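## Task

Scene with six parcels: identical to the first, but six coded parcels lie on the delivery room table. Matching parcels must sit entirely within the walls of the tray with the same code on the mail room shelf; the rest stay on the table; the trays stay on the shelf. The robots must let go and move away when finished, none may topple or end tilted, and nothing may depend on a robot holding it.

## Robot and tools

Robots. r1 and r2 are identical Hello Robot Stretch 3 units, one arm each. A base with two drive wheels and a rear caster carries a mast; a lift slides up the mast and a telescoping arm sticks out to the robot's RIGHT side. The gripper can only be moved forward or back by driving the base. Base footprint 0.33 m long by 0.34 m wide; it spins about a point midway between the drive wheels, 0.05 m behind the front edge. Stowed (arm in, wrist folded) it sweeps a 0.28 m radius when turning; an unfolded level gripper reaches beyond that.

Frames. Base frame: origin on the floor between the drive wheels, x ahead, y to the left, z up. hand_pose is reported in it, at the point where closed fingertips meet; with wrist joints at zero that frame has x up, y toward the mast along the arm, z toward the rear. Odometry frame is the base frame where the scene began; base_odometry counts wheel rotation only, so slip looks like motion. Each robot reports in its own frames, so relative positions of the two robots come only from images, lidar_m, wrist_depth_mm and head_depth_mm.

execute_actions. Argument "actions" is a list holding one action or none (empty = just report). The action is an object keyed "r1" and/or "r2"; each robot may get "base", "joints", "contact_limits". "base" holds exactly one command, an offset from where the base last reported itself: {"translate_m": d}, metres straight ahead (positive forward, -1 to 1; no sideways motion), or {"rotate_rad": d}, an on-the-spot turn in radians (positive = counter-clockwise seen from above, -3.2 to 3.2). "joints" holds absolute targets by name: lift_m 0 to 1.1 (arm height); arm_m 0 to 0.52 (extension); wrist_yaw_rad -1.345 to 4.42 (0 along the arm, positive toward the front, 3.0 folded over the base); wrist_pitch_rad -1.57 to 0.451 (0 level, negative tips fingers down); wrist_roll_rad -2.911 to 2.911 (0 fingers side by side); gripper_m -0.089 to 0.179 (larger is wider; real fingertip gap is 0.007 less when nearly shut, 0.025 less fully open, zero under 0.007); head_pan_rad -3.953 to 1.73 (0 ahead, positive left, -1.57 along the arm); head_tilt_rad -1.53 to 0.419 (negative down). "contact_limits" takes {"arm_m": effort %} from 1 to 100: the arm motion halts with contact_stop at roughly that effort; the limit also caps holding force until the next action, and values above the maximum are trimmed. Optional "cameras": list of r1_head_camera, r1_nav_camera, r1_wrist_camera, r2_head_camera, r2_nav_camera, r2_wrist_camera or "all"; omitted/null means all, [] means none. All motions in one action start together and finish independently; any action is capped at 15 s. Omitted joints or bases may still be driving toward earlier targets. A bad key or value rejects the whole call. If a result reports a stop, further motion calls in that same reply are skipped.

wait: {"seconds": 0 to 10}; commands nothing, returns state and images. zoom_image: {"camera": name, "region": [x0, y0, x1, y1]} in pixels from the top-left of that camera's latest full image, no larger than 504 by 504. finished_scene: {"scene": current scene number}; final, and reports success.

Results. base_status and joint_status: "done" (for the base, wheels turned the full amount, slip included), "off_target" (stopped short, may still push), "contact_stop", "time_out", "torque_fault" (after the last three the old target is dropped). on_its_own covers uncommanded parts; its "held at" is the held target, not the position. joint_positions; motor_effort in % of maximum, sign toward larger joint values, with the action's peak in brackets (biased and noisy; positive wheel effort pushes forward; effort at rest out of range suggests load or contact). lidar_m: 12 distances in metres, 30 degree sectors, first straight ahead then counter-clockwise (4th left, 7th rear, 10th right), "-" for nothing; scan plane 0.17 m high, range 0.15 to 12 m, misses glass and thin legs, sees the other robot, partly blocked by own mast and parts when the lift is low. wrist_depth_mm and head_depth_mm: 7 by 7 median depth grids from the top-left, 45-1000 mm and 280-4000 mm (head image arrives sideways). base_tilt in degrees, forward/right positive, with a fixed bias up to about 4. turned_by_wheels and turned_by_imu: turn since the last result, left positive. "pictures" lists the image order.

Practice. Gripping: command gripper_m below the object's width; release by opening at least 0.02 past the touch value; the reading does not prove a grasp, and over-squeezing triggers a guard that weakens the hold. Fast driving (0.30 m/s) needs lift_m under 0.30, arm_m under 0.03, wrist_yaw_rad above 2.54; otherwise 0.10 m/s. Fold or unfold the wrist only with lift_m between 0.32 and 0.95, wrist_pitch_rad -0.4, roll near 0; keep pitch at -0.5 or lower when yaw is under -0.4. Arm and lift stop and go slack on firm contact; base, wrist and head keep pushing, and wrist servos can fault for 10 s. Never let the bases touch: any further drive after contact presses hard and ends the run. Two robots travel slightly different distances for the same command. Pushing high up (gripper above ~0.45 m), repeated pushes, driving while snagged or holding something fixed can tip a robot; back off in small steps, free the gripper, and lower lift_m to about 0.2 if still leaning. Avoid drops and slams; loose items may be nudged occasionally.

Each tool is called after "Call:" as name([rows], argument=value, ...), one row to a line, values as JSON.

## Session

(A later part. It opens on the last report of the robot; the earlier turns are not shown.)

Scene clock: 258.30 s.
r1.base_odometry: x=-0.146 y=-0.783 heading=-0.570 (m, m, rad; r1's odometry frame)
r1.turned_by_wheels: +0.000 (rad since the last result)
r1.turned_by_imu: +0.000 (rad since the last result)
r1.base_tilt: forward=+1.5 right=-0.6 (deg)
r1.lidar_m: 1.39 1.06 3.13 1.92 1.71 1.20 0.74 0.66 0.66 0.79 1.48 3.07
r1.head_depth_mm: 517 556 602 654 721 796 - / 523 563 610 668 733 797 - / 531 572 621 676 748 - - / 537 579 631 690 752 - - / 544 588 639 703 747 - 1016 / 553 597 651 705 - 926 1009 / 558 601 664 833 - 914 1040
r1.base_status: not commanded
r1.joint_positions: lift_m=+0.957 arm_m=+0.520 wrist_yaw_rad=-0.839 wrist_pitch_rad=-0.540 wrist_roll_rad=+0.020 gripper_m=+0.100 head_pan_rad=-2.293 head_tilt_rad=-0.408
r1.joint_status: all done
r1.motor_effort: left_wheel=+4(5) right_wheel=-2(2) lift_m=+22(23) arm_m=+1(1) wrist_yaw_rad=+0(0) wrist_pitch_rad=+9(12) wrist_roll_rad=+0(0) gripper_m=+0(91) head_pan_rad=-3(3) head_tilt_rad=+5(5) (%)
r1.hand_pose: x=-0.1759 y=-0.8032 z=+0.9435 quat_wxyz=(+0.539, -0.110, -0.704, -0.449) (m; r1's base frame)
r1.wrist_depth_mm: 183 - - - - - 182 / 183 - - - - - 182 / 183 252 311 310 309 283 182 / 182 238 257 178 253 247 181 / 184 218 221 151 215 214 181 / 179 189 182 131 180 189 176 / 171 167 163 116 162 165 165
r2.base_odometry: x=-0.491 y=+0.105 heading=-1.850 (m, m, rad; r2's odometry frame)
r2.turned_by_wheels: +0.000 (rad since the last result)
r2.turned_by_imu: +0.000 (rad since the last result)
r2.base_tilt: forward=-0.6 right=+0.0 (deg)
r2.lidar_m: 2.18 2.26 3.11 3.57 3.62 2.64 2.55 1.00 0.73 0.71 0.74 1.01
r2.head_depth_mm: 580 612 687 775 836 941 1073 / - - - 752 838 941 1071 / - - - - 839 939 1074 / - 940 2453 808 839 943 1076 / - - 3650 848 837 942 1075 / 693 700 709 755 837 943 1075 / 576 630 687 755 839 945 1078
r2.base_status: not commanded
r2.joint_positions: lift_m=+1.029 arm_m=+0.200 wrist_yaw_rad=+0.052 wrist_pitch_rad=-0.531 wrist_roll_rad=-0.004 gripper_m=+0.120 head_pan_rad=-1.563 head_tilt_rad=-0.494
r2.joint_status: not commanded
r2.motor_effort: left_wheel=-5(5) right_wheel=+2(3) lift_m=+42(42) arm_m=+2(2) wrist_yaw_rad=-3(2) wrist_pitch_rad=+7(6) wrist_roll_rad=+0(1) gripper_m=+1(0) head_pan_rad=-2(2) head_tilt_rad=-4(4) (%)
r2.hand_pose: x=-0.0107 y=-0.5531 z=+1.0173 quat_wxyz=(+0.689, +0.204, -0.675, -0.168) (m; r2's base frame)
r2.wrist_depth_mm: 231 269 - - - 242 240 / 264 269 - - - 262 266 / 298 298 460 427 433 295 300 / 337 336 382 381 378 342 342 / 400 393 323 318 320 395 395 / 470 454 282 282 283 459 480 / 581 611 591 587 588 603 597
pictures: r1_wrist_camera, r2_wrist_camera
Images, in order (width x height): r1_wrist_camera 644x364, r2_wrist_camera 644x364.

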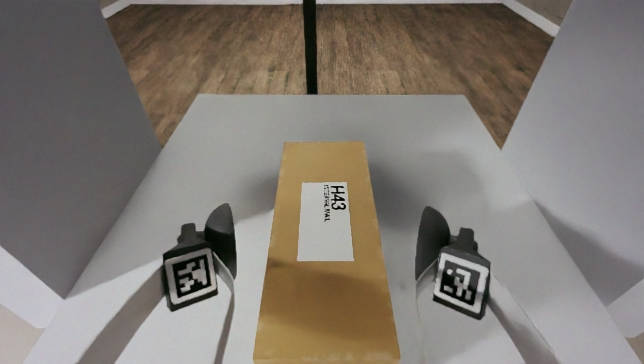

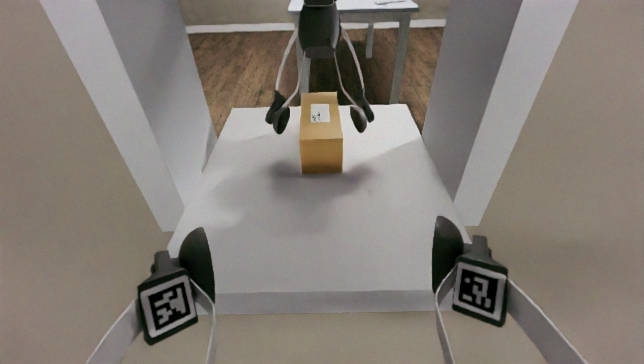

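Call:
execute_actions([
  {"r1": {"joints": {"lift_m": 1.025}}, "r2": {"joints": {"arm_m": 0.33}}},
], cameras=["r2_wrist_camera"])

Scene clock: 268.63 s.
r1.base_odometry: x=-0.146 y=-0.783 heading=-0.570 (m, m, rad; r1's odometry frame)
r1.turned_by_wheels: +0.000 (rad since the last result)
r1.turned_by_imu: +0.001 (rad since the last result)
r1.base_tilt: forward=+1.5 right=-0.5 (deg)
r1.lidar_m: 1.39 1.05 3.15 1.93 1.72 1.19 0.74 0.66 0.66 0.79 1.48 3.06
r1.head_depth_mm: 517 557 602 648 - - - / 524 564 610 645 - - 958 / 530 572 620 - - - 951 / 538 580 629 - - 889 966 / 544 588 637 - - 891 988 / 552 597 639 - 812 890 1013 / 558 602 638 - 764 906 1040
r1.base_status: not commanded
r1.joint_positions: lift_m=+1.025 arm_m=+0.520 wrist_yaw_rad=-0.839 wrist_pitch_rad=-0.539 wrist_roll_rad=+0.020 gripper_m=+0.100 head_pan_rad=-2.293 head_tilt_rad=-0.408
r1.joint_status: all done
r1.motor_effort: left_wheel=+4(4) right_wheel=-2(2) lift_m=+27(30) arm_m=+1(1) wrist_yaw_rad=-1(0) wrist_pitch_rad=+9(9) wrist_roll_rad=+0(0) gripper_m=+0(0) head_pan_rad=-3(4) head_tilt_rad=+5(5) (%)
r1.hand_pose: x=-0.1759 y=-0.8033 z=+1.0114 quat_wxyz=(+0.539, -0.110, -0.704, -0.449) (m; r1's base frame)
r1.wrist_depth_mm: 182 - - - - - 182 / 182 - - - - - 182 / 184 251 - - - - 181 / 183 251 356 353 356 273 182 / 183 251 306 243 300 273 181 / 188 222 254 205 264 239 181 / 224 228 231 181 231 226 208
r2.base_odometry: x=-0.491 y=+0.105 heading=-1.850 (m, m, rad; r2's odometry frame)
r2.turned_by_wheels: +0.000 (rad since the last result)
r2.turned_by_imu: +0.000 (rad since the last result)
r2.base_tilt: forward=-0.6 right=+0.1 (deg)
r2.lidar_m: 2.17 2.26 3.10 3.58 3.62 2.64 2.56 1.00 0.73 0.71 0.74 1.01
r2.head_depth_mm: 579 606 686 753 837 940 1072 / - 2348 710 766 839 940 1075 / - - - 785 837 940 1075 / - 900 2476 781 838 941 1072 / - - 3675 815 835 940 1076 / 693 699 711 756 838 941 1072 / 575 628 688 754 837 943 1075
r2.base_status: not commanded
r2.joint_positions: lift_m=+1.029 arm_m=+0.330 wrist_yaw_rad=+0.052 wrist_pitch_rad=-0.532 wrist_roll_rad=-0.004 gripper_m=+0.120 head_pan_rad=-1.563 head_tilt_rad=-0.494
r2.joint_status: all done
r2.motor_effort: left_wheel=-5(5) right_wheel=+3(3) lift_m=+42(42) arm_m=+2(2) wrist_yaw_rad=-2(2) wrist_pitch_rad=+7(7) wrist_roll_rad=+1(0) gripper_m=+0(0) head_pan_rad=-2(2) head_tilt_rad=-4(4) (%)
r2.hand_pose: x=-0.0107 y=-0.6831 z=+1.0173 quat_wxyz=(+0.689, +0.204, -0.675, -0.168) (m; r2's base frame)
r2.wrist_depth_mm: 192 - - - - 244 162 / 190 268 - - - 243 163 / 191 264 - - - 246 162 / 190 264 390 317 379 246 169 / 194 263 317 284 316 248 192 / 226 239 275 273 271 233 234 / 293 237 241 238 237 236 301
pictures: r2_wrist_camera
Images, in order (width x height): r2_wrist_camera 644x364.

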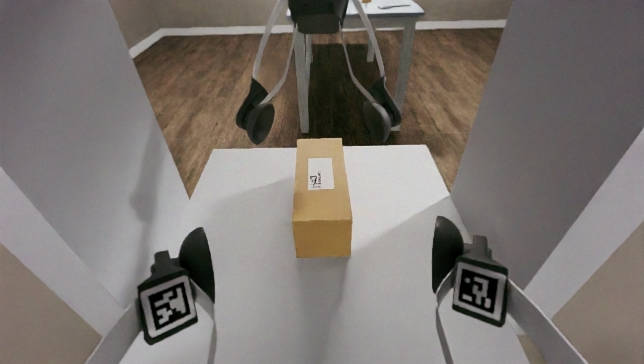

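Call:
execute_actions([
  {"r1": {"base": {"rotate_rad": 0.715}, "joints": {"arm_m": 0.33, "wrist_yaw_rad": 0.0, "head_pan_rad": -1.2, "head_tilt_rad": -0.7}}, "r2": {"joints": {"arm_m": 0.45, "lift_m": 0.954}}},
], cameras=["r2_wrist_camera"])

Scene clock: 273.53 s.
r1.base_odometry: x=-0.146 y=-0.783 heading=+0.145 (m, m, rad; r1's odometry frame)
r1.turned_by_wheels: +0.715 (rad since the last result)
r1.turned_by_imu: +0.721 (rad since the last result)
r1.base_tilt: forward=+1.5 right=-0.6 (deg)
r1.lidar_m: 1.22 2.47 1.79 1.72 0.94 0.69 0.66 0.68 0.92 2.38 3.17 1.05
r1.head_depth_mm: 2564 2870 2546 1982 1591 1349 1176 / 2647 2980 2545 1962 1597 1348 1178 / 2756 3081 2531 1955 1596 1346 1169 / 2864 3214 2538 1979 1594 1350 1170 / 3008 3198 2559 1951 1597 1348 1168 / 3117 3431 2564 1980 1589 1346 1171 / 3279 3530 2557 1845 1599 1348 1174
r1.base_status: done
r1.joint_positions: lift_m=+1.025 arm_m=+0.330 wrist_yaw_rad=+0.000 wrist_pitch_rad=-0.538 wrist_roll_rad=+0.020 gripper_m=+0.100 head_pan_rad=-1.207 head_tilt_rad=-0.691
r1.joint_status: all done
r1.motor_effort: left_wheel=-2(10) right_wheel=+2(7) lift_m=+27(27) arm_m=-2(2) wrist_yaw_rad=+0(2) wrist_pitch_rad=+9(9) wrist_roll_rad=+0(0) gripper_m=+1(0) head_pan_rad=+3(46) head_tilt_rad=-5(30) (%)
r1.hand_pose: x=-0.0216 y=-0.6829 z=+1.0116 quat_wxyz=(+0.675, +0.186, -0.688, -0.190) (m; r1's base frame)
r1.wrist_depth_mm: - - - - - - 717 / - - - - - - 720 / - - - - - - 721 / - - - - - - 716 / - - - - - - 735 / - - - - - 956 732 / - - - - - - 718
r2.base_odometry: x=-0.491 y=+0.105 heading=-1.850 (m, m, rad; r2's odometry frame)
r2.turned_by_wheels: +0.000 (rad since the last result)
r2.turned_by_imu: +0.000 (rad since the last result)
r2.base_tilt: forward=-0.6 right=+0.0 (deg)
r2.lidar_m: 2.18 2.27 3.10 3.59 3.63 2.65 2.55 1.00 0.73 0.71 0.74 1.01
r2.head_depth_mm: 578 621 674 - 835 939 1072 / - 2532 - 775 836 940 1071 / - 2913 - 784 837 942 1073 / - 2498 3238 781 837 943 1074 / - - 3676 814 836 942 1075 / 693 700 710 755 838 942 1077 / 576 628 687 754 837 944 1078
r2.base_status: not commanded
r2.joint_positions: lift_m=+0.955 arm_m=+0.450 wrist_yaw_rad=+0.052 wrist_pitch_rad=-0.532 wrist_roll_rad=-0.004 gripper_m=+0.120 head_pan_rad=-1.563 head_tilt_rad=-0.494
r2.joint_status: all done
r2.motor_effort: left_wheel=-5(5) right_wheel=+2(3) lift_m=+10(37) arm_m=+2(5) wrist_yaw_rad=-3(2) wrist_pitch_rad=+7(7) wrist_roll_rad=+1(0) gripper_m=+1(1) head_pan_rad=-2(2) head_tilt_rad=-4(4) (%)
r2.hand_pose: x=-0.0107 y=-0.8030 z=+0.9427 quat_wxyz=(+0.689, +0.204, -0.675, -0.168) (m; r2's base frame)
r2.wrist_depth_mm: - - - - - - - / - - - - - - - / - - - - - - 164 / - 916 272 186 265 - 164 / 188 226 224 154 220 218 166 / 184 198 187 133 184 193 165 / 170 164 164 139 162 163 158
pictures: r2_wrist_camera
Images, in order (width x height): r2_wrist_camera 644x364.

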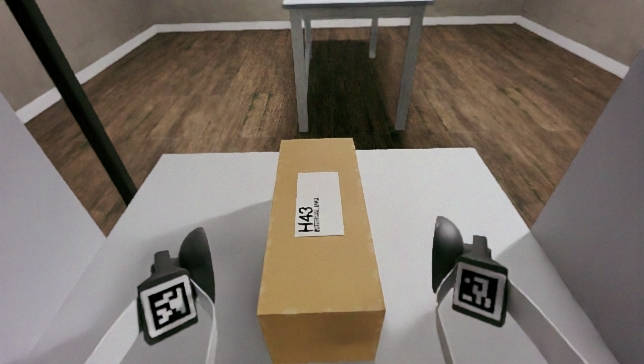

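Call:
execute_actions([
  {"r1": {"base": {"translate_m": 0.1}, "joints": {"arm_m": 0.24, "lift_m": 0.94, "wrist_pitch_rad": -0.4}}, "r2": {"joints": {"gripper_m": 0.01}}},
], cameras=["r2_wrist_camera"])

Scene clock: 277.57 s.
r1.base_odometry: x=-0.047 y=-0.768 heading=+0.145 (m, m, rad; r1's odometry frame)
r1.turned_by_wheels: +0.000 (rad since the last result)
r1.turned_by_imu: +0.001 (rad since the last result)
r1.base_tilt: forward=+1.5 right=-0.6 (deg)
r1.lidar_m: 1.22 2.46 1.78 1.72 1.09 0.79 0.76 0.78 1.07 2.76 1.32 0.96
r1.head_depth_mm: 2594 2859 2675 1913 1596 1359 1172 / 2624 3002 2537 1958 1597 1354 1166 / 2775 3062 2546 1960 1604 1345 1167 / 2882 3173 2548 1978 1603 1355 1166 / 2965 3263 2550 1958 1600 1355 1164 / 3153 3430 2554 1957 1599 1343 1168 / 3226 3510 2272 1847 1603 1348 1168
r1.base_status: done
r1.joint_positions: lift_m=+0.940 arm_m=+0.240 wrist_yaw_rad=+0.000 wrist_pitch_rad=-0.421 wrist_roll_rad=+0.020 gripper_m=+0.100 head_pan_rad=-1.207 head_tilt_rad=-0.691
r1.joint_status: all done
r1.motor_effort: left_wheel=-2(3) right_wheel=+2(5) lift_m=+21(23) arm_m=-2(3) wrist_yaw_rad=+0(1) wrist_pitch_rad=+10(11) wrist_roll_rad=+0(0) gripper_m=+0(0) head_pan_rad=+5(3) head_tilt_rad=-4(6) (%)
r1.hand_pose: x=-0.0215 y=-0.6093 z=+0.9522 quat_wxyz=(+0.685, +0.146, -0.698, -0.149) (m; r1's base frame)
r1.wrist_depth_mm: - - - - - - 828 / - - - - - - 834 / - - - - - - 842 / - - - - - - 836 / - - - - - - 843 / - - - - - - 834 / - - - - - - 839
r2.base_odometry: x=-0.491 y=+0.105 heading=-1.850 (m, m, rad; r2's odometry frame)
r2.turned_by_wheels: +0.000 (rad since the last result)
r2.turned_by_imu: +0.000 (rad since the last result)
r2.base_tilt: forward=-0.6 right=+0.0 (deg)
r2.lidar_m: 2.18 2.26 3.12 3.58 3.63 2.65 2.56 1.00 0.74 0.71 0.74 1.01
r2.head_depth_mm: 580 621 672 - 836 937 1072 / - 2510 - 776 837 942 1069 / - - - 821 836 941 1073 / - 2496 3256 780 838 941 1070 / - - 3666 816 836 940 1074 / 692 701 709 755 839 943 1074 / 576 630 687 754 838 943 1072
r2.base_status: not commanded
r2.joint_positions: lift_m=+0.955 arm_m=+0.450 wrist_yaw_rad=+0.052 wrist_pitch_rad=-0.535 wrist_roll_rad=-0.004 gripper_m=+0.011 head_pan_rad=-1.563 head_tilt_rad=-0.494
r2.joint_status: all done
r2.motor_effort: left_wheel=-4(4) right_wheel=+2(3) lift_m=+11(10) arm_m=+2(2) wrist_yaw_rad=-3(2) wrist_pitch_rad=+9(9) wrist_roll_rad=+0(1) gripper_m=-18(92) head_pan_rad=-2(3) head_tilt_rad=-4(4) (%)
r2.hand_pose: x=-0.0107 y=-0.8026 z=+0.9422 quat_wxyz=(+0.688, +0.205, -0.675, -0.169) (m; r2's base frame)
r2.wrist_depth_mm: - - - - - - - / - - - - - - - / - - - - - - 164 / - - 267 183 264 - 164 / 189 225 227 154 223 217 164 / 183 193 192 132 136 187 165 / 169 169 163 135 161 164 158
pictures: r2_wrist_camera
Images, in order (width x height): r2_wrist_camera 644x364.

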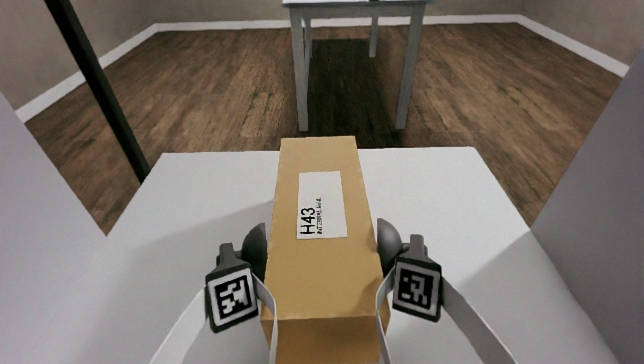

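Call:
execute_actions([
  {"r1": {"base": {"translate_m": 0.3}, "joints": {"arm_m": 0.0, "lift_m": 0.62, "wrist_yaw_rad": 2.65}}, "r2": {"joints": {"lift_m": 0.985, "wrist_pitch_rad": -0.4, "arm_m": 0.11}}},
], cameras=["r2_wrist_camera"])

Scene clock: 283.10 s.
r1.base_odometry: x=+0.250 y=-0.725 heading=+0.145 (m, m, rad; r1's odometry frame)
r1.turned_by_wheels: +0.000 (rad since the last result)
r1.turned_by_imu: +0.002 (rad since the last result)
r1.base_tilt: forward=+1.4 right=-0.6 (deg)
r1.lidar_m: 1.21 2.48 1.80 1.72 1.52 1.10 1.06 1.10 1.49 3.05 1.13 0.68
r1.head_depth_mm: 2575 2893 2551 1971 1609 1354 1172 / 2655 2948 2562 1975 1612 1354 1196 / 2766 3091 2541 1953 1602 1358 1193 / 2861 3212 2573 1966 1603 1353 1169 / 2991 3251 2451 1834 1598 1351 1170 / 3129 3414 1131 1954 1607 1355 1168 / 3209 3492 1034 1861 1600 1357 1167
r1.base_status: done
r1.joint_positions: lift_m=+0.620 arm_m=+0.000 wrist_yaw_rad=+2.649 wrist_pitch_rad=-0.420 wrist_roll_rad=+0.020 gripper_m=+0.100 head_pan_rad=-1.207 head_tilt_rad=-0.691
r1.joint_status: all done
r1.motor_effort: left_wheel=-3(4) right_wheel=+2(3) lift_m=+21(23) arm_m=-3(3) wrist_yaw_rad=+2(5) wrist_pitch_rad=+10(10) wrist_roll_rad=+0(0) gripper_m=+0(0) head_pan_rad=+2(3) head_tilt_rad=-6(5) (%)
r1.hand_pose: x=+0.0849 y=+0.0522 z=+0.6324 quat_wxyz=(+0.312, +0.713, -0.029, +0.628) (m; r1's base frame)
r1.wrist_depth_mm: - - - - - - - / - - - - - - - / - - - - - - - / - - - - - - - / - - - - - - - / - 910 868 902 876 916 855 / - 757 763 760 760 766 763
r2.base_odometry: x=-0.491 y=+0.105 heading=-1.850 (m, m, rad; r2's odometry frame)
r2.turned_by_wheels: +0.000 (rad since the last result)
r2.turned_by_imu: +0.000 (rad since the last result)
r2.base_tilt: forward=-0.7 right=+0.1 (deg)
r2.lidar_m: 2.18 2.26 3.10 3.57 3.61 2.65 2.55 1.00 0.73 0.71 0.73 1.01
r2.head_depth_mm: 580 622 676 - - 981 1073 / - 2534 790 - - 975 1072 / - 3189 - - - - 1070 / - 3166 3682 903 - 958 1075 / - - 3656 816 838 940 1073 / 694 699 709 754 840 942 1075 / 576 629 688 755 840 943 1077
r2.base_status: not commanded
r2.joint_positions: lift_m=+0.984 arm_m=+0.110 wrist_yaw_rad=+0.052 wrist_pitch_rad=-0.435 wrist_roll_rad=-0.004 gripper_m=+0.011 head_pan_rad=-1.563 head_tilt_rad=-0.494
r2.joint_status: all done
r2.motor_effort: left_wheel=-4(4) right_wheel=+3(2) lift_m=+43(46) arm_m=-3(6) wrist_yaw_rad=-2(3) wrist_pitch_rad=+20(24) wrist_roll_rad=+0(0) gripper_m=-18(18) head_pan_rad=-2(2) head_tilt_rad=-4(3) (%)
r2.hand_pose: x=-0.0099 y=-0.4772 z=+0.9931 quat_wxyz=(+0.696, +0.171, -0.684, -0.134) (m; r2's base frame)
r2.wrist_depth_mm: 314 311 - - - 310 313 / 344 342 - - - 342 343 / 375 378 462 497 434 379 378 / 419 419 378 181 366 422 422 / 475 474 324 153 322 487 482 / 552 546 528 133 139 543 545 / 634 653 654 134 645 645 651
pictures: r2_wrist_camera
Images, in order (width x height): r2_wrist_camera 644x364.

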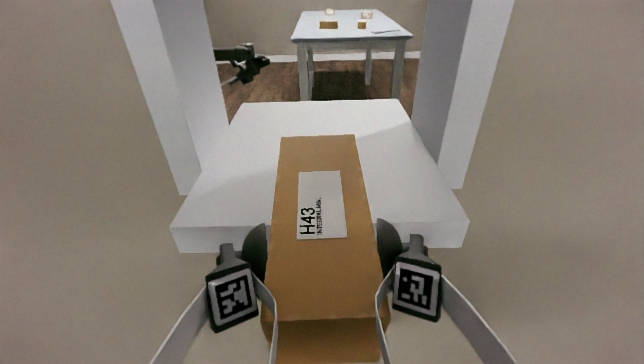

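Call:
execute_actions([
  {"r1": {"base": {"translate_m": 0.3}, "joints": {"lift_m": 0.285}}, "r2": {"base": {"rotate_rad": 1.51}, "joints": {"lift_m": 0.65, "arm_m": 0.0, "wrist_yaw_rad": 2.65, "head_pan_rad": 0.0, "head_tilt_rad": -0.3}}},
], cameras=["r2_wrist_camera"])

Scene clock: 290.90 s.
r1.base_odometry: x=+0.546 y=-0.682 heading=+0.145 (m, m, rad; r1's odometry frame)
r1.turned_by_wheels: +0.000 (rad since the last result)
r1.turned_by_imu: +0.003 (rad since the last result)
r1.base_tilt: forward=+1.4 right=-0.6 (deg)
r1.lidar_m: 1.21 2.46 1.80 1.72 1.78 1.41 1.36 1.40 1.91 3.06 0.43 0.44
r1.head_depth_mm: 2581 2863 2566 1979 1594 1351 1172 / 2639 3015 2551 1970 1598 1348 1167 / 2771 3061 2365 1898 1596 1352 1167 / 2875 3137 1036 1391 1561 1354 1165 / 2975 3241 1035 797 1521 1357 1126 / 3114 3428 998 797 668 789 1104 / 3250 3483 1032 800 652 1354 1152
r1.base_status: done
r1.joint_positions: lift_m=+0.285 arm_m=+0.000 wrist_yaw_rad=+2.649 wrist_pitch_rad=-0.419 wrist_roll_rad=+0.020 gripper_m=+0.100 head_pan_rad=-1.207 head_tilt_rad=-0.692
r1.joint_status: all done
r1.motor_effort: left_wheel=-2(13) right_wheel=+2(7) lift_m=+22(22) arm_m=-2(3) wrist_yaw_rad=+2(2) wrist_pitch_rad=+9(9) wrist_roll_rad=+0(0) gripper_m=+0(0) head_pan_rad=+4(3) head_tilt_rad=-6(5) (%)
r1.hand_pose: x=+0.0848 y=+0.0522 z=+0.2975 quat_wxyz=(+0.312, +0.713, -0.029, +0.628) (m; r1's base frame)
r1.wrist_depth_mm: - - - - - - - / - - - - - - - / 931 890 964 925 932 909 892 / 721 696 701 696 710 694 699 / 598 578 596 579 583 575 580 / - 511 496 483 486 494 486 / - - - 425 423 419 420
r2.base_odometry: x=-0.491 y=+0.105 heading=-0.340 (m, m, rad; r2's odometry frame)
r2.turned_by_wheels: +1.510 (rad since the last result)
r2.turned_by_imu: +1.536 (rad since the last result)
r2.base_tilt: forward=-0.6 right=+0.0 (deg)
r2.lidar_m: 3.58 3.68 2.69 2.56 1.07 0.75 0.71 0.73 0.96 2.17 2.23 2.93
r2.head_depth_mm: 3178 3350 3543 3708 2669 1988 1574 / 3174 3312 3530 3666 2687 1980 1571 / 3146 3318 3517 3649 2651 1981 1560 / 3105 3310 3462 3617 2656 1966 1562 / 3106 3279 3400 3593 2658 1954 1556 / 3076 3237 3395 3602 2633 1961 1556 / 3104 3232 3385 3528 2619 1946 1556
r2.base_status: done
r2.joint_positions: lift_m=+0.651 arm_m=+0.000 wrist_yaw_rad=+2.646 wrist_pitch_rad=-0.433 wrist_roll_rad=-0.004 gripper_m=+0.011 head_pan_rad=-0.007 head_tilt_rad=-0.310
r2.joint_status: all done
r2.motor_effort: left_wheel=-5(11) right_wheel=+3(7) lift_m=+11(38) arm_m=-3(6) wrist_yaw_rad=+3(3) wrist_pitch_rad=+19(20) wrist_roll_rad=+0(1) gripper_m=-18(18) head_pan_rad=+2(33) head_tilt_rad=+6(26) (%)
r2.hand_pose: x=+0.0844 y=+0.0504 z=+0.6599 quat_wxyz=(+0.317, +0.705, -0.021, +0.634) (m; r2's base frame)
r2.wrist_depth_mm: - - - - - - - / - - - - - - - / - - - - - - - / - - - 181 - - - / - - - 153 - - - / - 953 944 133 139 913 901 / - 825 778 134 777 773 779
pictures: r2_wrist_camera
Images, in order (width x height): r2_wrist_camera 644x364.

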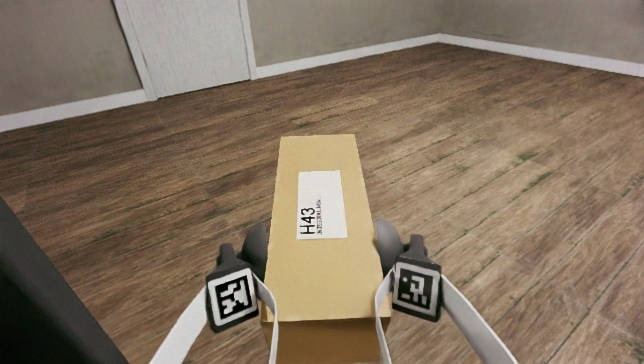

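Call:
execute_actions([
  {"r1": {"base": {"translate_m": 0.9}}, "r2": {"base": {"translate_m": 0.4}, "joints": {"lift_m": 0.285}}},
], cameras=["r1_head_camera"])

Scene clock: 299.23 s.
r1.base_odometry: x=+1.437 y=-0.553 heading=+0.144 (m, m, rad; r1's odometry frame)
r1.turned_by_wheels: +0.000 (rad since the last result)
r1.turned_by_imu: +0.006 (rad since the last result)
r1.base_tilt: forward=+1.6 right=-0.6 (deg)
r1.lidar_m: 2.06 2.14 1.80 1.73 1.79 2.35 2.26 0.45 0.33 0.31 0.32 0.44
r1.head_depth_mm: 2525 2866 1033 800 652 552 1109 / 2688 2969 1033 799 653 551 1142 / 2750 3068 994 800 652 550 1176 / 2852 3197 1036 798 651 574 1173 / 2959 3291 1031 798 653 591 1128 / 3092 3350 1034 796 650 1294 1123 / 2838 2938 1033 775 651 1349 1150
r1.base_status: done
r1.joint_positions: lift_m=+0.285 arm_m=+0.000 wrist_yaw_rad=+2.649 wrist_pitch_rad=-0.419 wrist_roll_rad=+0.020 gripper_m=+0.100 head_pan_rad=-1.207 head_tilt_rad=-0.692
r1.joint_status: not commanded
r1.motor_effort: left_wheel=-3(8) right_wheel=+2(5) lift_m=+22(21) arm_m=-3(2) wrist_yaw_rad=+1(1) wrist_pitch_rad=+9(10) wrist_roll_rad=+0(0) gripper_m=+0(0) head_pan_rad=+4(4) head_tilt_rad=-6(5) (%)
r1.hand_pose: x=+0.0848 y=+0.0522 z=+0.2975 quat_wxyz=(+0.311, +0.713, -0.029, +0.628) (m; r1's base frame)
r1.wrist_depth_mm: - - - - - - - / - - - - - - - / 974 930 921 898 918 916 897 / 717 727 715 695 711 720 706 / 589 580 591 575 572 577 579 / - 508 491 491 485 487 487 / - - - 419 418 422 424
r2.base_odometry: x=-0.114 y=-0.028 heading=-0.340 (m, m, rad; r2's odometry frame)
r2.turned_by_wheels: +0.000 (rad since the last result)
r2.turned_by_imu: +0.004 (rad since the last result)
r2.base_tilt: forward=-0.6 right=+0.0 (deg)
r2.lidar_m: 3.19 3.27 2.73 2.57 1.65 1.17 1.11 1.13 1.50 2.16 2.21 2.92
r2.head_depth_mm: 2851 3000 3156 3335 2709 1988 1573 / 2818 2984 3146 3306 2675 1982 1568 / 2806 2936 3103 3295 2666 1986 1569 / 2787 2944 3063 3265 2653 1962 1567 / 2788 2922 3051 3226 2634 1970 1565 / 2759 2895 3027 3229 2625 1968 1551 / 2740 2866 3009 3197 2623 1953 1548
r2.base_status: done
r2.joint_positions: lift_m=+0.286 arm_m=+0.000 wrist_yaw_rad=+2.647 wrist_pitch_rad=-0.433 wrist_roll_rad=-0.004 gripper_m=+0.011 head_pan_rad=-0.007 head_tilt_rad=-0.309
r2.joint_status: all done
r2.motor_effort: left_wheel=-4(13) right_wheel=+3(7) lift_m=+11(12) arm_m=-2(2) wrist_yaw_rad=+2(2) wrist_pitch_rad=+19(19) wrist_roll_rad=+0(0) gripper_m=-18(17) head_pan_rad=+3(2) head_tilt_rad=+5(6) (%)
r2.hand_pose: x=+0.0843 y=+0.0505 z=+0.2949 quat_wxyz=(+0.317, +0.705, -0.021, +0.634) (m; r2's base frame)
r2.wrist_depth_mm: - - - - - - - / - - - - - - - / - - 988 963 958 935 908 / 768 753 737 182 728 709 701 / 607 588 599 153 583 566 567 / - 502 505 133 140 480 478 / - 455 396 134 402 415 406
pictures: r1_head_camera (sideways: a quarter turn clockwise sets it upright)
Images, in order (width x height): r1_head_camera 896x504.

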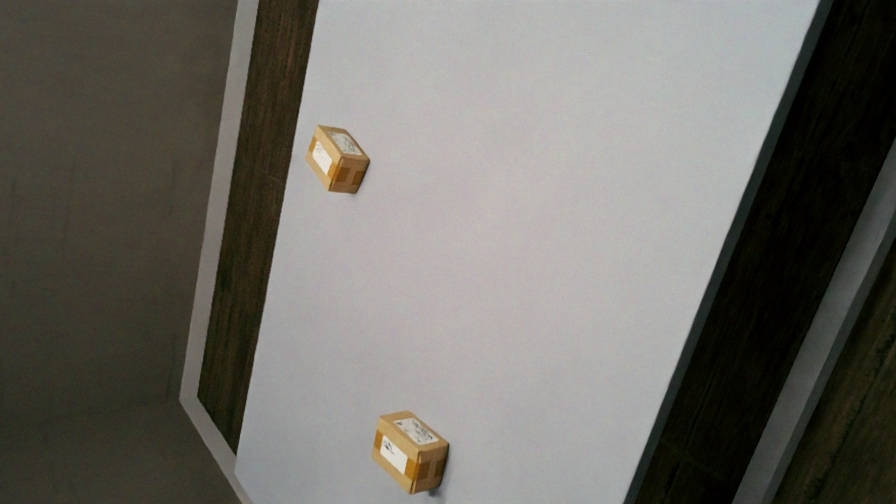

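Call:
execute_actions([
  {"r1": {"base": {"translate_m": 0.48}, "joints": {"lift_m": 0.74, "head_pan_rad": -1.5, "head_tilt_rad": -0.8}}, "r2": {"base": {"translate_m": 1.0}}},
], cameras=["r1_head_camera"])

Scene clock: 308.23 s.
r1.base_odometry: x=+1.912 y=-0.484 heading=+0.144 (m, m, rad; r1's odometry frame)
r1.turned_by_wheels: +0.000 (rad since the last result)
r1.turned_by_imu: +0.004 (rad since the last result)
r1.base_tilt: forward=+1.5 right=-0.6 (deg)
r1.lidar_m: 1.58 1.64 1.80 1.73 1.80 2.45 2.75 0.45 0.32 0.31 0.32 0.44
r1.head_depth_mm: 2661 2814 881 717 605 555 - / 2693 2800 879 717 606 554 1087 / 2718 2821 881 693 604 555 - / 2704 2839 883 698 604 553 1123 / 2755 2823 885 719 604 1241 1098 / 2791 2817 882 717 605 1268 1098 / 2827 2837 880 718 604 900 1119
r1.base_status: done
r1.joint_positions: lift_m=+0.740 arm_m=+0.000 wrist_yaw_rad=+2.649 wrist_pitch_rad=-0.419 wrist_roll_rad=+0.020 gripper_m=+0.100 head_pan_rad=-1.493 head_tilt_rad=-0.790
r1.joint_status: all done
r1.motor_effort: left_wheel=-2(12) right_wheel=+2(6) lift_m=+27(28) arm_m=-3(3) wrist_yaw_rad=+1(1) wrist_pitch_rad=+9(9) wrist_roll_rad=+0(0) gripper_m=+0(0) head_pan_rad=-3(26) head_tilt_rad=-7(20) (%)
r1.hand_pose: x=+0.0848 y=+0.0523 z=+0.7523 quat_wxyz=(+0.311, +0.713, -0.029, +0.628) (m; r1's base frame)
r1.wrist_depth_mm: - - - - - - - / - - - - - - - / - - - - - - - / - - - - - - - / - - - - - - - / - - - - - - - / - 871 890 908 898 880 864
r2.base_odometry: x=+0.828 y=-0.362 heading=-0.340 (m, m, rad; r2's odometry frame)
r2.turned_by_wheels: +0.000 (rad since the last result)
r2.turned_by_imu: +0.011 (rad since the last result)
r2.base_tilt: forward=-0.6 right=+0.0 (deg)
r2.lidar_m: 2.20 2.27 2.77 2.63 2.69 2.20 2.10 2.16 2.22 2.11 2.18 2.32
r2.head_depth_mm: 1937 2046 2149 2303 2409 1991 1577 / 1935 2044 2152 2270 2404 1994 1579 / 1926 2031 2143 2258 2376 1976 1566 / 1916 2008 2136 2202 2358 1966 1564 / 1904 1996 2109 2156 2366 1957 1558 / 1880 1986 2098 2138 2334 1960 1560 / 1889 1977 2085 2110 2321 1952 1550
r2.base_status: done
r2.joint_positions: lift_m=+0.286 arm_m=+0.000 wrist_yaw_rad=+2.647 wrist_pitch_rad=-0.433 wrist_roll_rad=-0.004 gripper_m=+0.011 head_pan_rad=-0.007 head_tilt_rad=-0.309
r2.joint_status: not commanded
r2.motor_effort: left_wheel=-5(12) right_wheel=+3(8) lift_m=+11(11) arm_m=-3(3) wrist_yaw_rad=+2(2) wrist_pitch_rad=+19(19) wrist_roll_rad=+0(1) gripper_m=-18(17) head_pan_rad=+3(2) head_tilt_rad=+5(6) (%)
r2.hand_pose: x=+0.0843 y=+0.0505 z=+0.2949 quat_wxyz=(+0.317, +0.705, -0.021, +0.634) (m; r2's base frame)
r2.wrist_depth_mm: - - - - - - - / - - - - - - - / - - - 932 958 940 904 / 772 753 729 181 745 701 704 / 602 591 613 154 589 576 567 / - 497 495 132 139 487 477 / - 452 399 134 405 409 409
pictures: r1_head_camera (sideways: a quarter turn clockwise sets it upright)
Images, in order (width x height): r1_head_camera 896x504.

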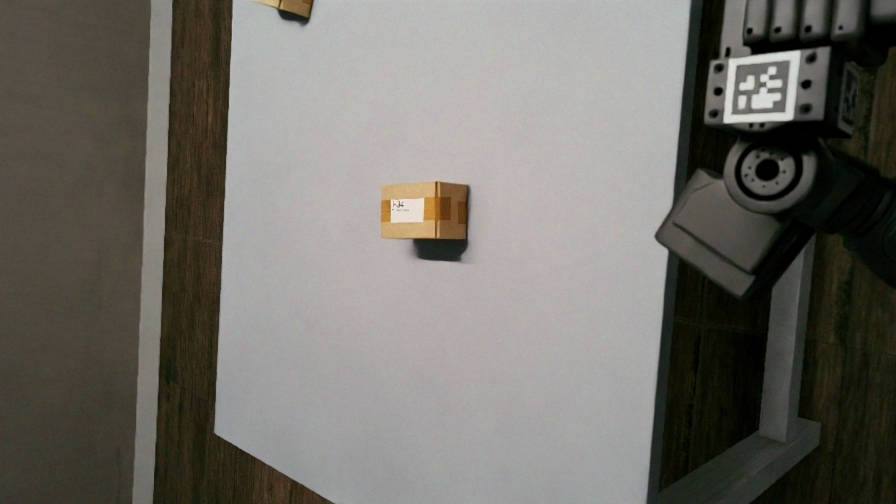

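Call:
execute_actions([
  {"r1": {"base": {"translate_m": 0.04}, "joints": {"lift_m": 0.90, "wrist_yaw_rad": 0.0, "wrist_pitch_rad": -0.52, "gripper_m": 0.125, "arm_m": 0.05}}, "r2": {"base": {"translate_m": 0.78}}},
], cameras=["r1_wrist_camera"])

Scene clock: 316.73 s.
r1.base_odometry: x=+1.952 y=-0.478 heading=+0.144 (m, m, rad; r1's odometry frame)
r1.turned_by_wheels: +0.000 (rad since the last result)
r1.turned_by_imu: +0.002 (rad since the last result)
r1.base_tilt: forward=+1.6 right=-0.6 (deg)
r1.lidar_m: 1.54 1.60 1.80 1.73 1.79 2.46 2.78 0.45 0.33 0.31 0.32 0.43
r1.head_depth_mm: 2653 2835 883 - - 1226 1104 / 2675 2836 883 767 - 1235 1099 / 2710 2823 881 704 - 1244 1099 / 2722 2833 880 739 604 1238 1095 / 2770 2780 880 718 604 1244 1096 / 2769 2827 881 718 604 1263 1104 / 2818 2843 2054 717 603 827 1121
r1.base_status: done
r1.joint_positions: lift_m=+0.900 arm_m=+0.050 wrist_yaw_rad=+0.002 wrist_pitch_rad=-0.534 wrist_roll_rad=+0.020 gripper_m=+0.125 head_pan_rad=-1.493 head_tilt_rad=-0.790
r1.joint_status: all done
r1.motor_effort: left_wheel=-2(5) right_wheel=+2(5) lift_m=+27(28) arm_m=+1(3) wrist_yaw_rad=-1(2) wrist_pitch_rad=+7(9) wrist_roll_rad=+0(0) gripper_m=+0(87) head_pan_rad=-2(3) head_tilt_rad=-6(7) (%)
r1.hand_pose: x=-0.0212 y=-0.4030 z=+0.8873 quat_wxyz=(+0.676, +0.186, -0.688, -0.188) (m; r1's base frame)
r1.wrist_depth_mm: - - - - - - - / - 599 598 597 590 542 575 / - 473 469 467 456 460 453 / 385 384 376 315 378 371 375 / 327 332 322 312 319 332 318 / 283 289 277 280 277 - 278 / 253 245 247 247 244 246 244
r2.base_odometry: x=+1.564 y=-0.622 heading=-0.340 (m, m, rad; r2's odometry frame)
r2.turned_by_wheels: +0.000 (rad since the last result)
r2.turned_by_imu: +0.009 (rad since the last result)
r2.base_tilt: forward=-0.6 right=+0.0 (deg)
r2.lidar_m: 1.42 1.47 1.96 2.66 2.74 2.99 2.88 2.96 2.18 2.09 2.10 1.50
r2.head_depth_mm: 1236 1301 1380 1466 1554 1653 1574 / 1237 1298 1374 1462 1547 1665 1572 / 1229 1297 1366 1439 1513 1652 1564 / 1221 1287 1356 1420 1119 1643 1570 / 1220 1282 1354 1417 1111 1625 1555 / 1213 1275 1347 1401 1103 1622 1556 / 1208 1272 1345 1396 1095 1604 1556
r2.base_status: done
r2.joint_positions: lift_m=+0.286 arm_m=+0.000 wrist_yaw_rad=+2.647 wrist_pitch_rad=-0.433 wrist_roll_rad=-0.004 gripper_m=+0.011 head_pan_rad=-0.007 head_tilt_rad=-0.309
r2.joint_status: not commanded
r2.motor_effort: left_wheel=-5(11) right_wheel=+3(9) lift_m=+11(11) arm_m=-2(3) wrist_yaw_rad=+2(2) wrist_pitch_rad=+19(19) wrist_roll_rad=+0(1) gripper_m=-18(18) head_pan_rad=+3(3) head_tilt_rad=+5(5) (%)
r2.hand_pose: x=+0.0843 y=+0.0505 z=+0.2949 quat_wxyz=(+0.317, +0.705, -0.021, +0.634) (m; r2's base frame)
r2.wrist_depth_mm: - - - - - - - / - - - - - - - / - - 984 955 938 949 923 / 761 738 730 182 718 721 708 / 616 598 609 154 598 567 563 / - 504 494 132 139 490 469 / - 451 398 134 407 415 409
pictures: r1_wrist_camera
Images, in order (width x height): r1_wrist_camera 644x364.

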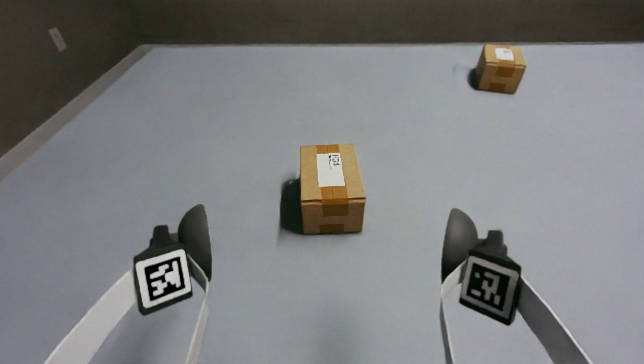

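Call:
zoom_image(camera="r1_wrist_camera", region=[270, 130, 400, 245])

Region (270, 130, 400, 245) of r1_wrist_camera's 644x364 image, scaled by 3.877; it fills the top 446 rows of this view, and the rest is white.

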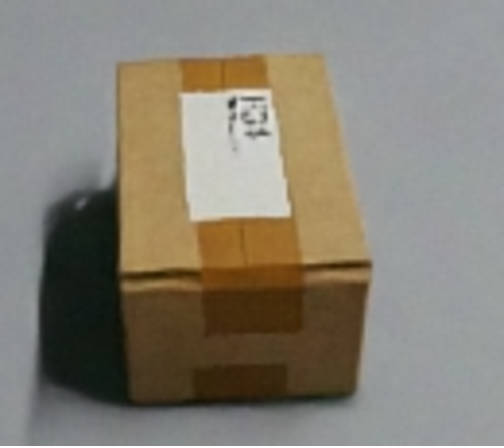

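Call:
execute_actions([
  {"r1": {"base": {"translate_m": -0.014}, "joints": {"lift_m": 0.808, "wrist_yaw_rad": 0.04, "arm_m": 0.187}}, "r2": {"base": {"translate_m": 0.30}, "joints": {"lift_m": 0.58, "head_pan_rad": -1.57, "head_tilt_rad": -0.5}}},
], cameras=["r1_wrist_camera"])

Scene clock: 324.43 s.
r1.base_odometry: x=+1.938 y=-0.480 heading=+0.144 (m, m, rad; r1's odometry frame)
r1.turned_by_wheels: +0.000 (rad since the last result)
r1.turned_by_imu: +0.002 (rad since the last result)
r1.base_tilt: forward=+1.5 right=-0.6 (deg)
r1.lidar_m: 1.56 1.61 1.80 1.73 1.80 2.45 2.77 0.45 0.32 0.31 0.32 0.44
r1.head_depth_mm: 2683 2795 881 - 578 1217 1101 / 2679 2798 882 - 590 1222 1096 / 2718 2787 881 - 590 1211 1096 / 2734 2820 879 718 604 1232 1099 / 2741 2841 882 717 603 1236 1098 / 2812 2833 886 717 605 1266 1098 / 2816 2792 910 717 604 839 1120
r1.base_status: done
r1.joint_positions: lift_m=+0.808 arm_m=+0.187 wrist_yaw_rad=+0.039 wrist_pitch_rad=-0.535 wrist_roll_rad=+0.020 gripper_m=+0.125 head_pan_rad=-1.493 head_tilt_rad=-0.790
r1.joint_status: all done
r1.motor_effort: left_wheel=-3(8) right_wheel=+2(3) lift_m=+22(21) arm_m=+1(2) wrist_yaw_rad=+1(1) wrist_pitch_rad=+7(7) wrist_roll_rad=+0(0) gripper_m=+0(0) head_pan_rad=-4(3) head_tilt_rad=-7(6) (%)
r1.hand_pose: x=-0.0134 y=-0.5397 z=+0.7955 quat_wxyz=(+0.679, +0.199, -0.685, -0.176) (m; r1's base frame)
r1.wrist_depth_mm: - 540 532 535 522 514 377 / 382 385 378 377 375 373 356 / 299 298 300 292 293 290 290 / 243 243 241 168 240 241 239 / 207 212 200 142 201 208 203 / 180 185 170 127 173 - 175 / 162 158 158 150 156 156 155
r2.base_odometry: x=+1.846 y=-0.722 heading=-0.340 (m, m, rad; r2's odometry frame)
r2.turned_by_wheels: +0.000 (rad since the last result)
r2.turned_by_imu: +0.003 (rad since the last result)
r2.base_tilt: forward=-0.5 right=+0.1 (deg)
r2.lidar_m: 1.13 1.16 1.56 2.67 2.76 3.31 3.15 3.04 2.17 2.08 1.65 1.18
r2.head_depth_mm: 1794 1929 2108 2315 2012 1621 1351 / 1790 1940 2114 2314 2013 1610 1350 / 1785 1932 2107 2309 2009 1612 1348 / 1772 1917 2097 2297 2001 1606 1346 / 1773 1914 2100 2297 1996 1605 1339 / 1757 1907 2085 2293 1996 1597 1342 / 1763 1901 2077 2269 1977 1603 1344
r2.base_status: done
r2.joint_positions: lift_m=+0.579 arm_m=+0.000 wrist_yaw_rad=+2.647 wrist_pitch_rad=-0.433 wrist_roll_rad=-0.004 gripper_m=+0.011 head_pan_rad=-1.563 head_tilt_rad=-0.494
r2.joint_status: all done
r2.motor_effort: left_wheel=-4(18) right_wheel=+3(10) lift_m=+43(45) arm_m=-3(3) wrist_yaw_rad=+2(2) wrist_pitch_rad=+19(19) wrist_roll_rad=+0(1) gripper_m=-18(17) head_pan_rad=-2(32) head_tilt_rad=-4(26) (%)
r2.hand_pose: x=+0.0843 y=+0.0505 z=+0.5884 quat_wxyz=(+0.317, +0.705, -0.021, +0.634) (m; r2's base frame)
r2.wrist_depth_mm: - - - - - 999 803 / - - - - - - 860 / - - - - - - 879 / - - - 181 - - 891 / - - - 153 - 968 940 / - 840 830 132 139 823 798 / - 740 702 134 692 714 705
pictures: r1_wrist_camera
Images, in order (width x height): r1_wrist_camera 644x364.

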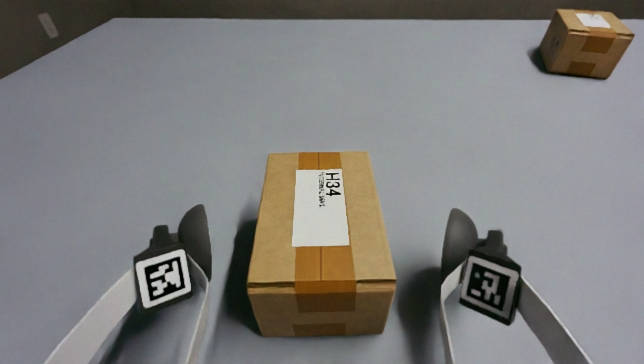

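Call:
execute_actions([
  {"r1": {"joints": {"gripper_m": 0.02}}, "r2": {"base": {"rotate_rad": 1.60}, "joints": {"lift_m": 0.89, "wrist_yaw_rad": 0.05, "wrist_pitch_rad": -0.52, "arm_m": 0.2}}},
], cameras=["r1_wrist_camera", "r2_wrist_camera", "r2_head_camera"])

Scene clock: 335.17 s.
r1.base_odometry: x=+1.938 y=-0.480 heading=+0.144 (m, m, rad; r1's odometry frame)
r1.turned_by_wheels: +0.000 (rad since the last result)
r1.turned_by_imu: +0.002 (rad since the last result)
r1.base_tilt: forward=+1.5 right=-0.6 (deg)
r1.lidar_m: 1.56 1.62 1.80 1.73 1.80 2.46 2.77 0.45 0.33 0.31 0.32 0.44
r1.head_depth_mm: 2677 2852 879 - 579 1220 1100 / 2684 2812 883 - 590 1215 1093 / 2693 2807 881 - 591 1221 1100 / 2722 2832 883 717 605 1241 1095 / 2769 2818 881 716 604 1235 1101 / 2782 2839 882 720 604 1263 1096 / 2820 2817 913 717 604 843 1117
r1.base_status: not commanded
r1.joint_positions: lift_m=+0.808 arm_m=+0.187 wrist_yaw_rad=+0.039 wrist_pitch_rad=-0.535 wrist_roll_rad=+0.020 gripper_m=+0.024 head_pan_rad=-1.493 head_tilt_rad=-0.790
r1.joint_status: gripper_m off_target (ended at +0.024, target +0.020)
r1.motor_effort: left_wheel=-2(3) right_wheel=+2(1) lift_m=+22(22) arm_m=+2(1) wrist_yaw_rad=+1(1) wrist_pitch_rad=+7(7) wrist_roll_rad=+0(0) gripper_m=-22(100) head_pan_rad=-4(3) head_tilt_rad=-6(6) (%)
r1.hand_pose: x=-0.0134 y=-0.5397 z=+0.7955 quat_wxyz=(+0.679, +0.199, -0.685, -0.176) (m; r1's base frame)
r1.wrist_depth_mm: - 531 529 524 521 519 378 / 386 380 381 377 372 369 360 / 298 296 296 295 295 291 293 / 244 244 243 166 241 240 239 / 206 205 205 142 201 203 203 / 180 179 169 130 134 176 177 / 159 158 157 153 156 157 156
r2.base_odometry: x=+1.846 y=-0.722 heading=+1.260 (m, m, rad; r2's odometry frame)
r2.turned_by_wheels: +1.600 (rad since the last result)
r2.turned_by_imu: +1.627 (rad since the last result)
r2.base_tilt: forward=-0.6 right=+0.0 (deg)
r2.lidar_m: 2.67 2.77 3.28 3.16 2.92 2.15 2.08 1.59 1.17 1.13 1.17 1.61
r2.head_depth_mm: 946 1027 1119 1207 - - 1358 / 948 1024 1118 1211 - 1532 1352 / 948 1027 1117 1150 - 1527 1351 / 948 1030 1119 1097 - 1517 1344 / 949 1027 1121 1094 857 1508 1337 / 948 1028 1120 1087 857 1507 1341 / 951 1029 1120 1087 852 1499 1336
r2.base_status: done
r2.joint_positions: lift_m=+0.889 arm_m=+0.200 wrist_yaw_rad=+0.054 wrist_pitch_rad=-0.543 wrist_roll_rad=-0.004 gripper_m=+0.011 head_pan_rad=-1.563 head_tilt_rad=-0.494
r2.joint_status: all done
r2.motor_effort: left_wheel=-4(11) right_wheel=+2(7) lift_m=+43(43) arm_m=+2(2) wrist_yaw_rad=-4(6) wrist_pitch_rad=+13(16) wrist_roll_rad=+1(0) gripper_m=-18(18) head_pan_rad=-3(3) head_tilt_rad=-4(4) (%)
r2.hand_pose: x=-0.0105 y=-0.5514 z=+0.8750 quat_wxyz=(+0.688, +0.208, -0.674, -0.171) (m; r2's base frame)
r2.wrist_depth_mm: 617 622 615 608 630 629 626 / 534 620 544 622 674 689 692 / 458 431 418 454 481 788 776 / 376 380 377 182 372 908 911 / 340 344 341 152 334 - - / - - - 133 140 - - / 993 973 957 135 923 934 950
pictures: r1_wrist_camera, r2_head_camera (sideways: a quarter turn clockwise sets it upright), r2_wrist_camera
Images, in order (width x height): r1_wrist_camera 644x364, r2_head_camera 896x504, r2_wrist_camera 644x364.

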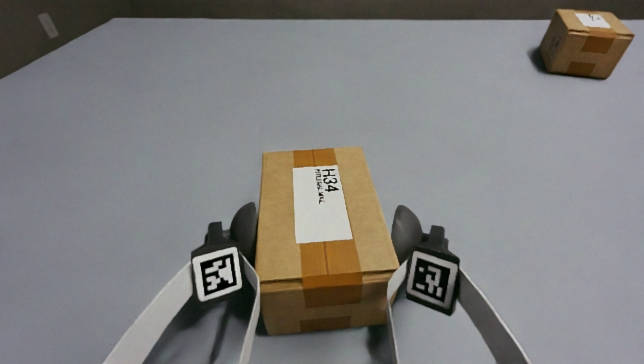

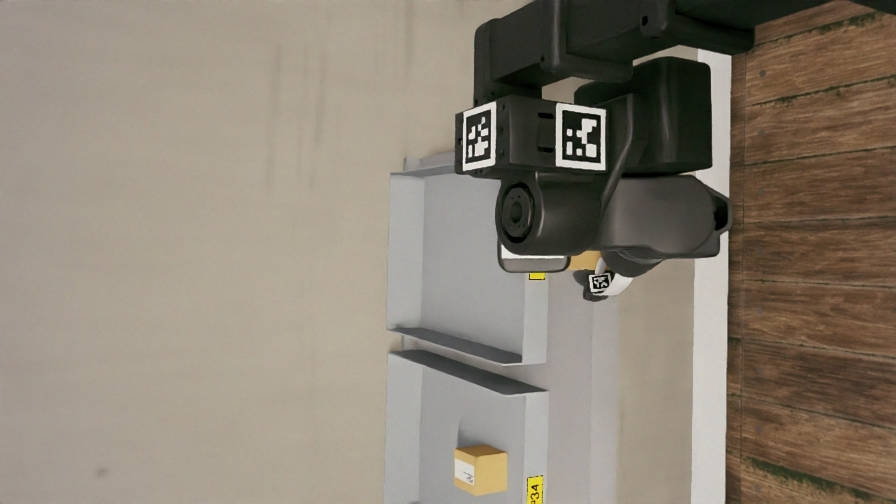

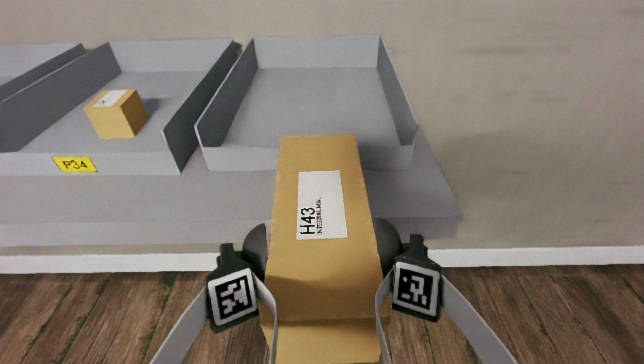

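Call:
zoom_image(camera="r1_wrist_camera", region=[180, 130, 480, 364])

Region (180, 130, 480, 364) of r1_wrist_camera's 644x364 image, scaled by 1.680; it fills the top 393 rows of this view, and the rest is white.

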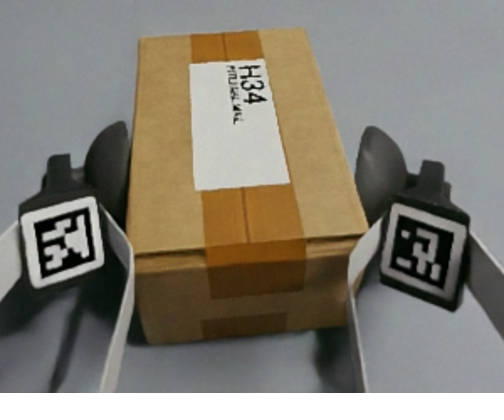

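Call:
execute_actions([
  {"r1": {"joints": {"gripper_m": 0.115, "lift_m": 0.817, "arm_m": 0.174}}, "r2": {"base": {"translate_m": 0.012}, "joints": {"lift_m": 0.872, "arm_m": 0.50}}},
], cameras=["r1_wrist_camera", "r2_wrist_camera"])

Scene clock: 344.40 s.
r1.base_odometry: x=+1.938 y=-0.480 heading=+0.144 (m, m, rad; r1's odometry frame)
r1.turned_by_wheels: +0.000 (rad since the last result)
r1.turned_by_imu: +0.002 (rad since the last result)
r1.base_tilt: forward=+1.4 right=-0.5 (deg)
r1.lidar_m: 1.55 1.62 1.80 1.73 1.80 2.46 2.77 0.45 0.32 0.31 0.33 0.44
r1.head_depth_mm: 2651 2842 879 - 578 1219 1104 / 2673 2818 880 - 593 1224 1097 / 2724 2801 879 - 592 1218 1094 / 2731 2840 882 718 605 1235 1098 / 2736 2830 883 718 604 1242 1097 / 2828 2832 881 716 605 1265 1096 / 2798 2847 910 717 604 840 1119
r1.base_status: not commanded
r1.joint_positions: lift_m=+0.817 arm_m=+0.174 wrist_yaw_rad=+0.039 wrist_pitch_rad=-0.540 wrist_roll_rad=+0.020 gripper_m=+0.115 head_pan_rad=-1.493 head_tilt_rad=-0.790
r1.joint_status: all done
r1.motor_effort: left_wheel=-3(2) right_wheel=+2(2) lift_m=+27(28) arm_m=-3(2) wrist_yaw_rad=+1(1) wrist_pitch_rad=+9(11) wrist_roll_rad=+0(0) gripper_m=+0(92) head_pan_rad=-3(4) head_tilt_rad=-5(6) (%)
r1.hand_pose: x=-0.0134 y=-0.5265 z=+0.8032 quat_wxyz=(+0.679, +0.200, -0.684, -0.177) (m; r1's base frame)
r1.wrist_depth_mm: - 546 558 548 543 541 403 / 406 399 394 393 385 391 370 / 308 307 313 304 305 304 303 / 255 254 253 178 252 250 249 / 215 217 212 152 206 220 213 / 188 194 182 135 176 190 186 / 169 165 164 157 164 163 164
r2.base_odometry: x=+1.850 y=-0.711 heading=+1.259 (m, m, rad; r2's odometry frame)
r2.turned_by_wheels: +0.000 (rad since the last result)
r2.turned_by_imu: +0.000 (rad since the last result)
r2.base_tilt: forward=-0.6 right=+0.1 (deg)
r2.lidar_m: 2.67 2.77 3.28 3.16 2.95 2.16 2.09 1.59 1.17 1.13 1.18 1.61
r2.head_depth_mm: 945 1026 1117 1213 - - 1319 / 946 1025 1105 - 896 1509 1354 / 946 1029 1090 1004 862 1510 1351 / 948 1029 1105 1023 860 1506 1346 / 949 1026 1117 1066 860 1510 1338 / 946 1028 1118 1088 857 1510 1342 / 951 1027 1123 1086 854 1511 1338
r2.base_status: done
r2.joint_positions: lift_m=+0.873 arm_m=+0.500 wrist_yaw_rad=+0.052 wrist_pitch_rad=-0.543 wrist_roll_rad=-0.004 gripper_m=+0.011 head_pan_rad=-1.563 head_tilt_rad=-0.494
r2.joint_status: all done
r2.motor_effort: left_wheel=-5(7) right_wheel=+3(6) lift_m=+11(38) arm_m=+2(5) wrist_yaw_rad=-3(4) wrist_pitch_rad=+13(13) wrist_roll_rad=+0(0) gripper_m=-18(17) head_pan_rad=-2(2) head_tilt_rad=-4(4) (%)
r2.hand_pose: x=-0.0107 y=-0.8513 z=+0.8583 quat_wxyz=(+0.688, +0.208, -0.674, -0.172) (m; r2's base frame)
r2.wrist_depth_mm: 351 350 349 351 355 351 354 / 384 383 379 380 381 393 391 / 396 386 388 383 384 447 436 / 354 273 332 181 328 493 507 / 291 238 293 153 289 265 602 / 202 226 250 133 140 221 720 / 184 200 212 134 208 191 836
pictures: r1_wrist_camera, r2_wrist_camera
Images, in order (width x height): r1_wrist_camera 644x364, r2_wrist_camera 644x364.

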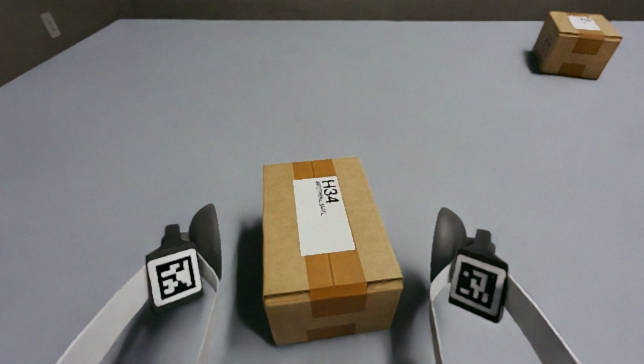

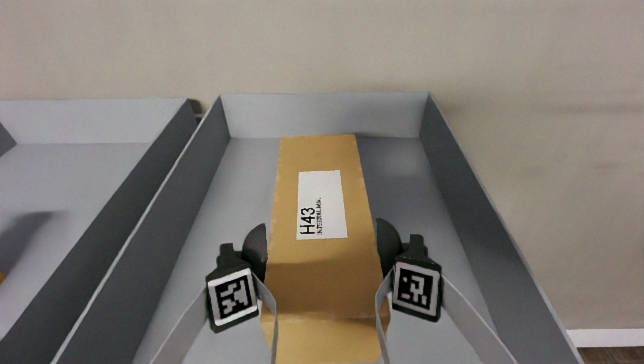

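Call:
execute_actions([
  {"r1": {"base": {"translate_m": -0.028}, "joints": {"gripper_m": 0.14, "wrist_yaw_rad": 0.18, "arm_m": 0.169}}, "r2": {"joints": {"lift_m": 0.830}}},
], cameras=["r1_wrist_camera", "r2_wrist_camera"])

Scene clock: 348.80 s.
r1.base_odometry: x=+1.910 y=-0.484 heading=+0.144 (m, m, rad; r1's odometry frame)
r1.turned_by_wheels: +0.000 (rad since the last result)
r1.turned_by_imu: +0.001 (rad since the last result)
r1.base_tilt: forward=+1.5 right=-0.6 (deg)
r1.lidar_m: 1.58 1.64 1.80 1.74 1.80 2.46 2.74 0.45 0.32 0.31 0.32 0.44
r1.head_depth_mm: 2635 2830 880 - 579 1215 1100 / 2684 2809 880 - 584 1219 1099 / 2694 2835 879 - 578 1212 1098 / 2737 2806 879 682 605 1237 1100 / 2729 2829 883 717 603 1238 1100 / 2764 2813 881 716 605 1268 1097 / 2812 2821 882 717 603 908 1118
r1.base_status: done
r1.joint_positions: lift_m=+0.817 arm_m=+0.169 wrist_yaw_rad=+0.178 wrist_pitch_rad=-0.539 wrist_roll_rad=+0.020 gripper_m=+0.140 head_pan_rad=-1.493 head_tilt_rad=-0.790
r1.joint_status: all done
r1.motor_effort: left_wheel=-2(9) right_wheel=+2(4) lift_m=+28(27) arm_m=-3(2) wrist_yaw_rad=+2(4) wrist_pitch_rad=+9(10) wrist_roll_rad=+0(0) gripper_m=+0(89) head_pan_rad=-4(3) head_tilt_rad=-6(6) (%)
r1.hand_pose: x=+0.0152 y=-0.5185 z=+0.8033 quat_wxyz=(+0.689, +0.247, -0.669, -0.130) (m; r1's base frame)
r1.wrist_depth_mm: - - 547 539 542 - - / 436 398 396 394 387 384 355 / 315 314 310 306 308 304 305 / 256 256 254 179 251 251 251 / 217 224 216 152 207 219 212 / 189 - 184 140 181 - 185 / 170 166 165 161 163 164 164
r2.base_odometry: x=+1.850 y=-0.711 heading=+1.259 (m, m, rad; r2's odometry frame)
r2.turned_by_wheels: +0.000 (rad since the last result)
r2.turned_by_imu: +0.000 (rad since the last result)
r2.base_tilt: forward=-0.6 right=+0.1 (deg)
r2.lidar_m: 2.66 2.76 3.29 3.15 2.96 2.17 2.09 1.59 1.17 1.13 1.17 1.61
r2.head_depth_mm: 944 1027 1120 1228 1341 - - / 947 1027 1119 1194 880 1506 1351 / 949 1027 1107 - 861 1509 1348 / 951 1024 1118 1145 861 1504 1347 / 948 1023 1122 1063 859 1504 1344 / 949 1029 1119 1085 855 1506 1337 / 951 1029 1121 1088 856 1516 1339
r2.base_status: not commanded
r2.joint_positions: lift_m=+0.831 arm_m=+0.500 wrist_yaw_rad=+0.052 wrist_pitch_rad=-0.544 wrist_roll_rad=-0.004 gripper_m=+0.011 head_pan_rad=-1.563 head_tilt_rad=-0.494
r2.joint_status: all done
r2.motor_effort: left_wheel=-5(5) right_wheel=+3(3) lift_m=+11(13) arm_m=+3(2) wrist_yaw_rad=-2(3) wrist_pitch_rad=+13(13) wrist_roll_rad=+0(0) gripper_m=-18(18) head_pan_rad=-3(2) head_tilt_rad=-4(4) (%)
r2.hand_pose: x=-0.0107 y=-0.8513 z=+0.8163 quat_wxyz=(+0.688, +0.208, -0.674, -0.172) (m; r2's base frame)
r2.wrist_depth_mm: 350 353 345 352 351 349 351 / 363 351 363 355 352 392 392 / 353 259 333 347 327 423 446 / 214 226 281 182 276 222 506 / 167 214 239 153 235 205 575 / 155 197 201 133 140 190 149 / 156 178 172 134 170 170 134
pictures: r1_wrist_camera, r2_wrist_camera
Images, in order (width x height): r1_wrist_camera 644x364, r2_wrist_camera 644x364.

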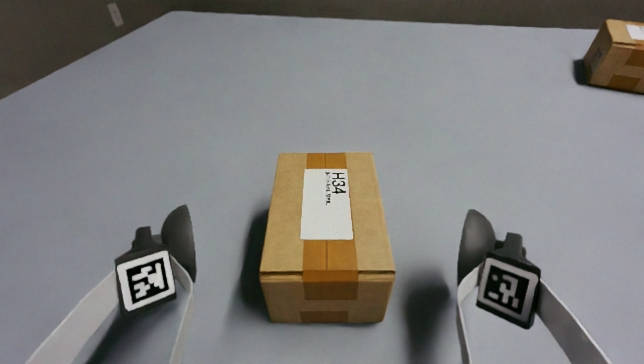

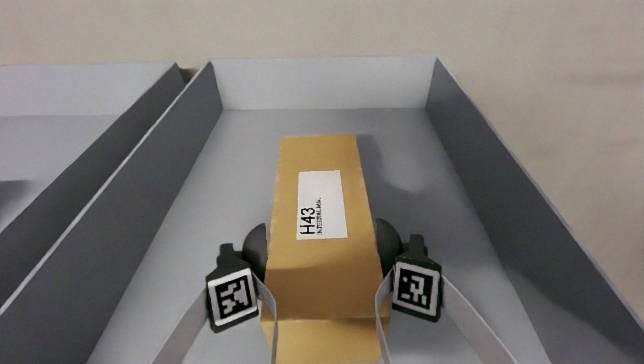

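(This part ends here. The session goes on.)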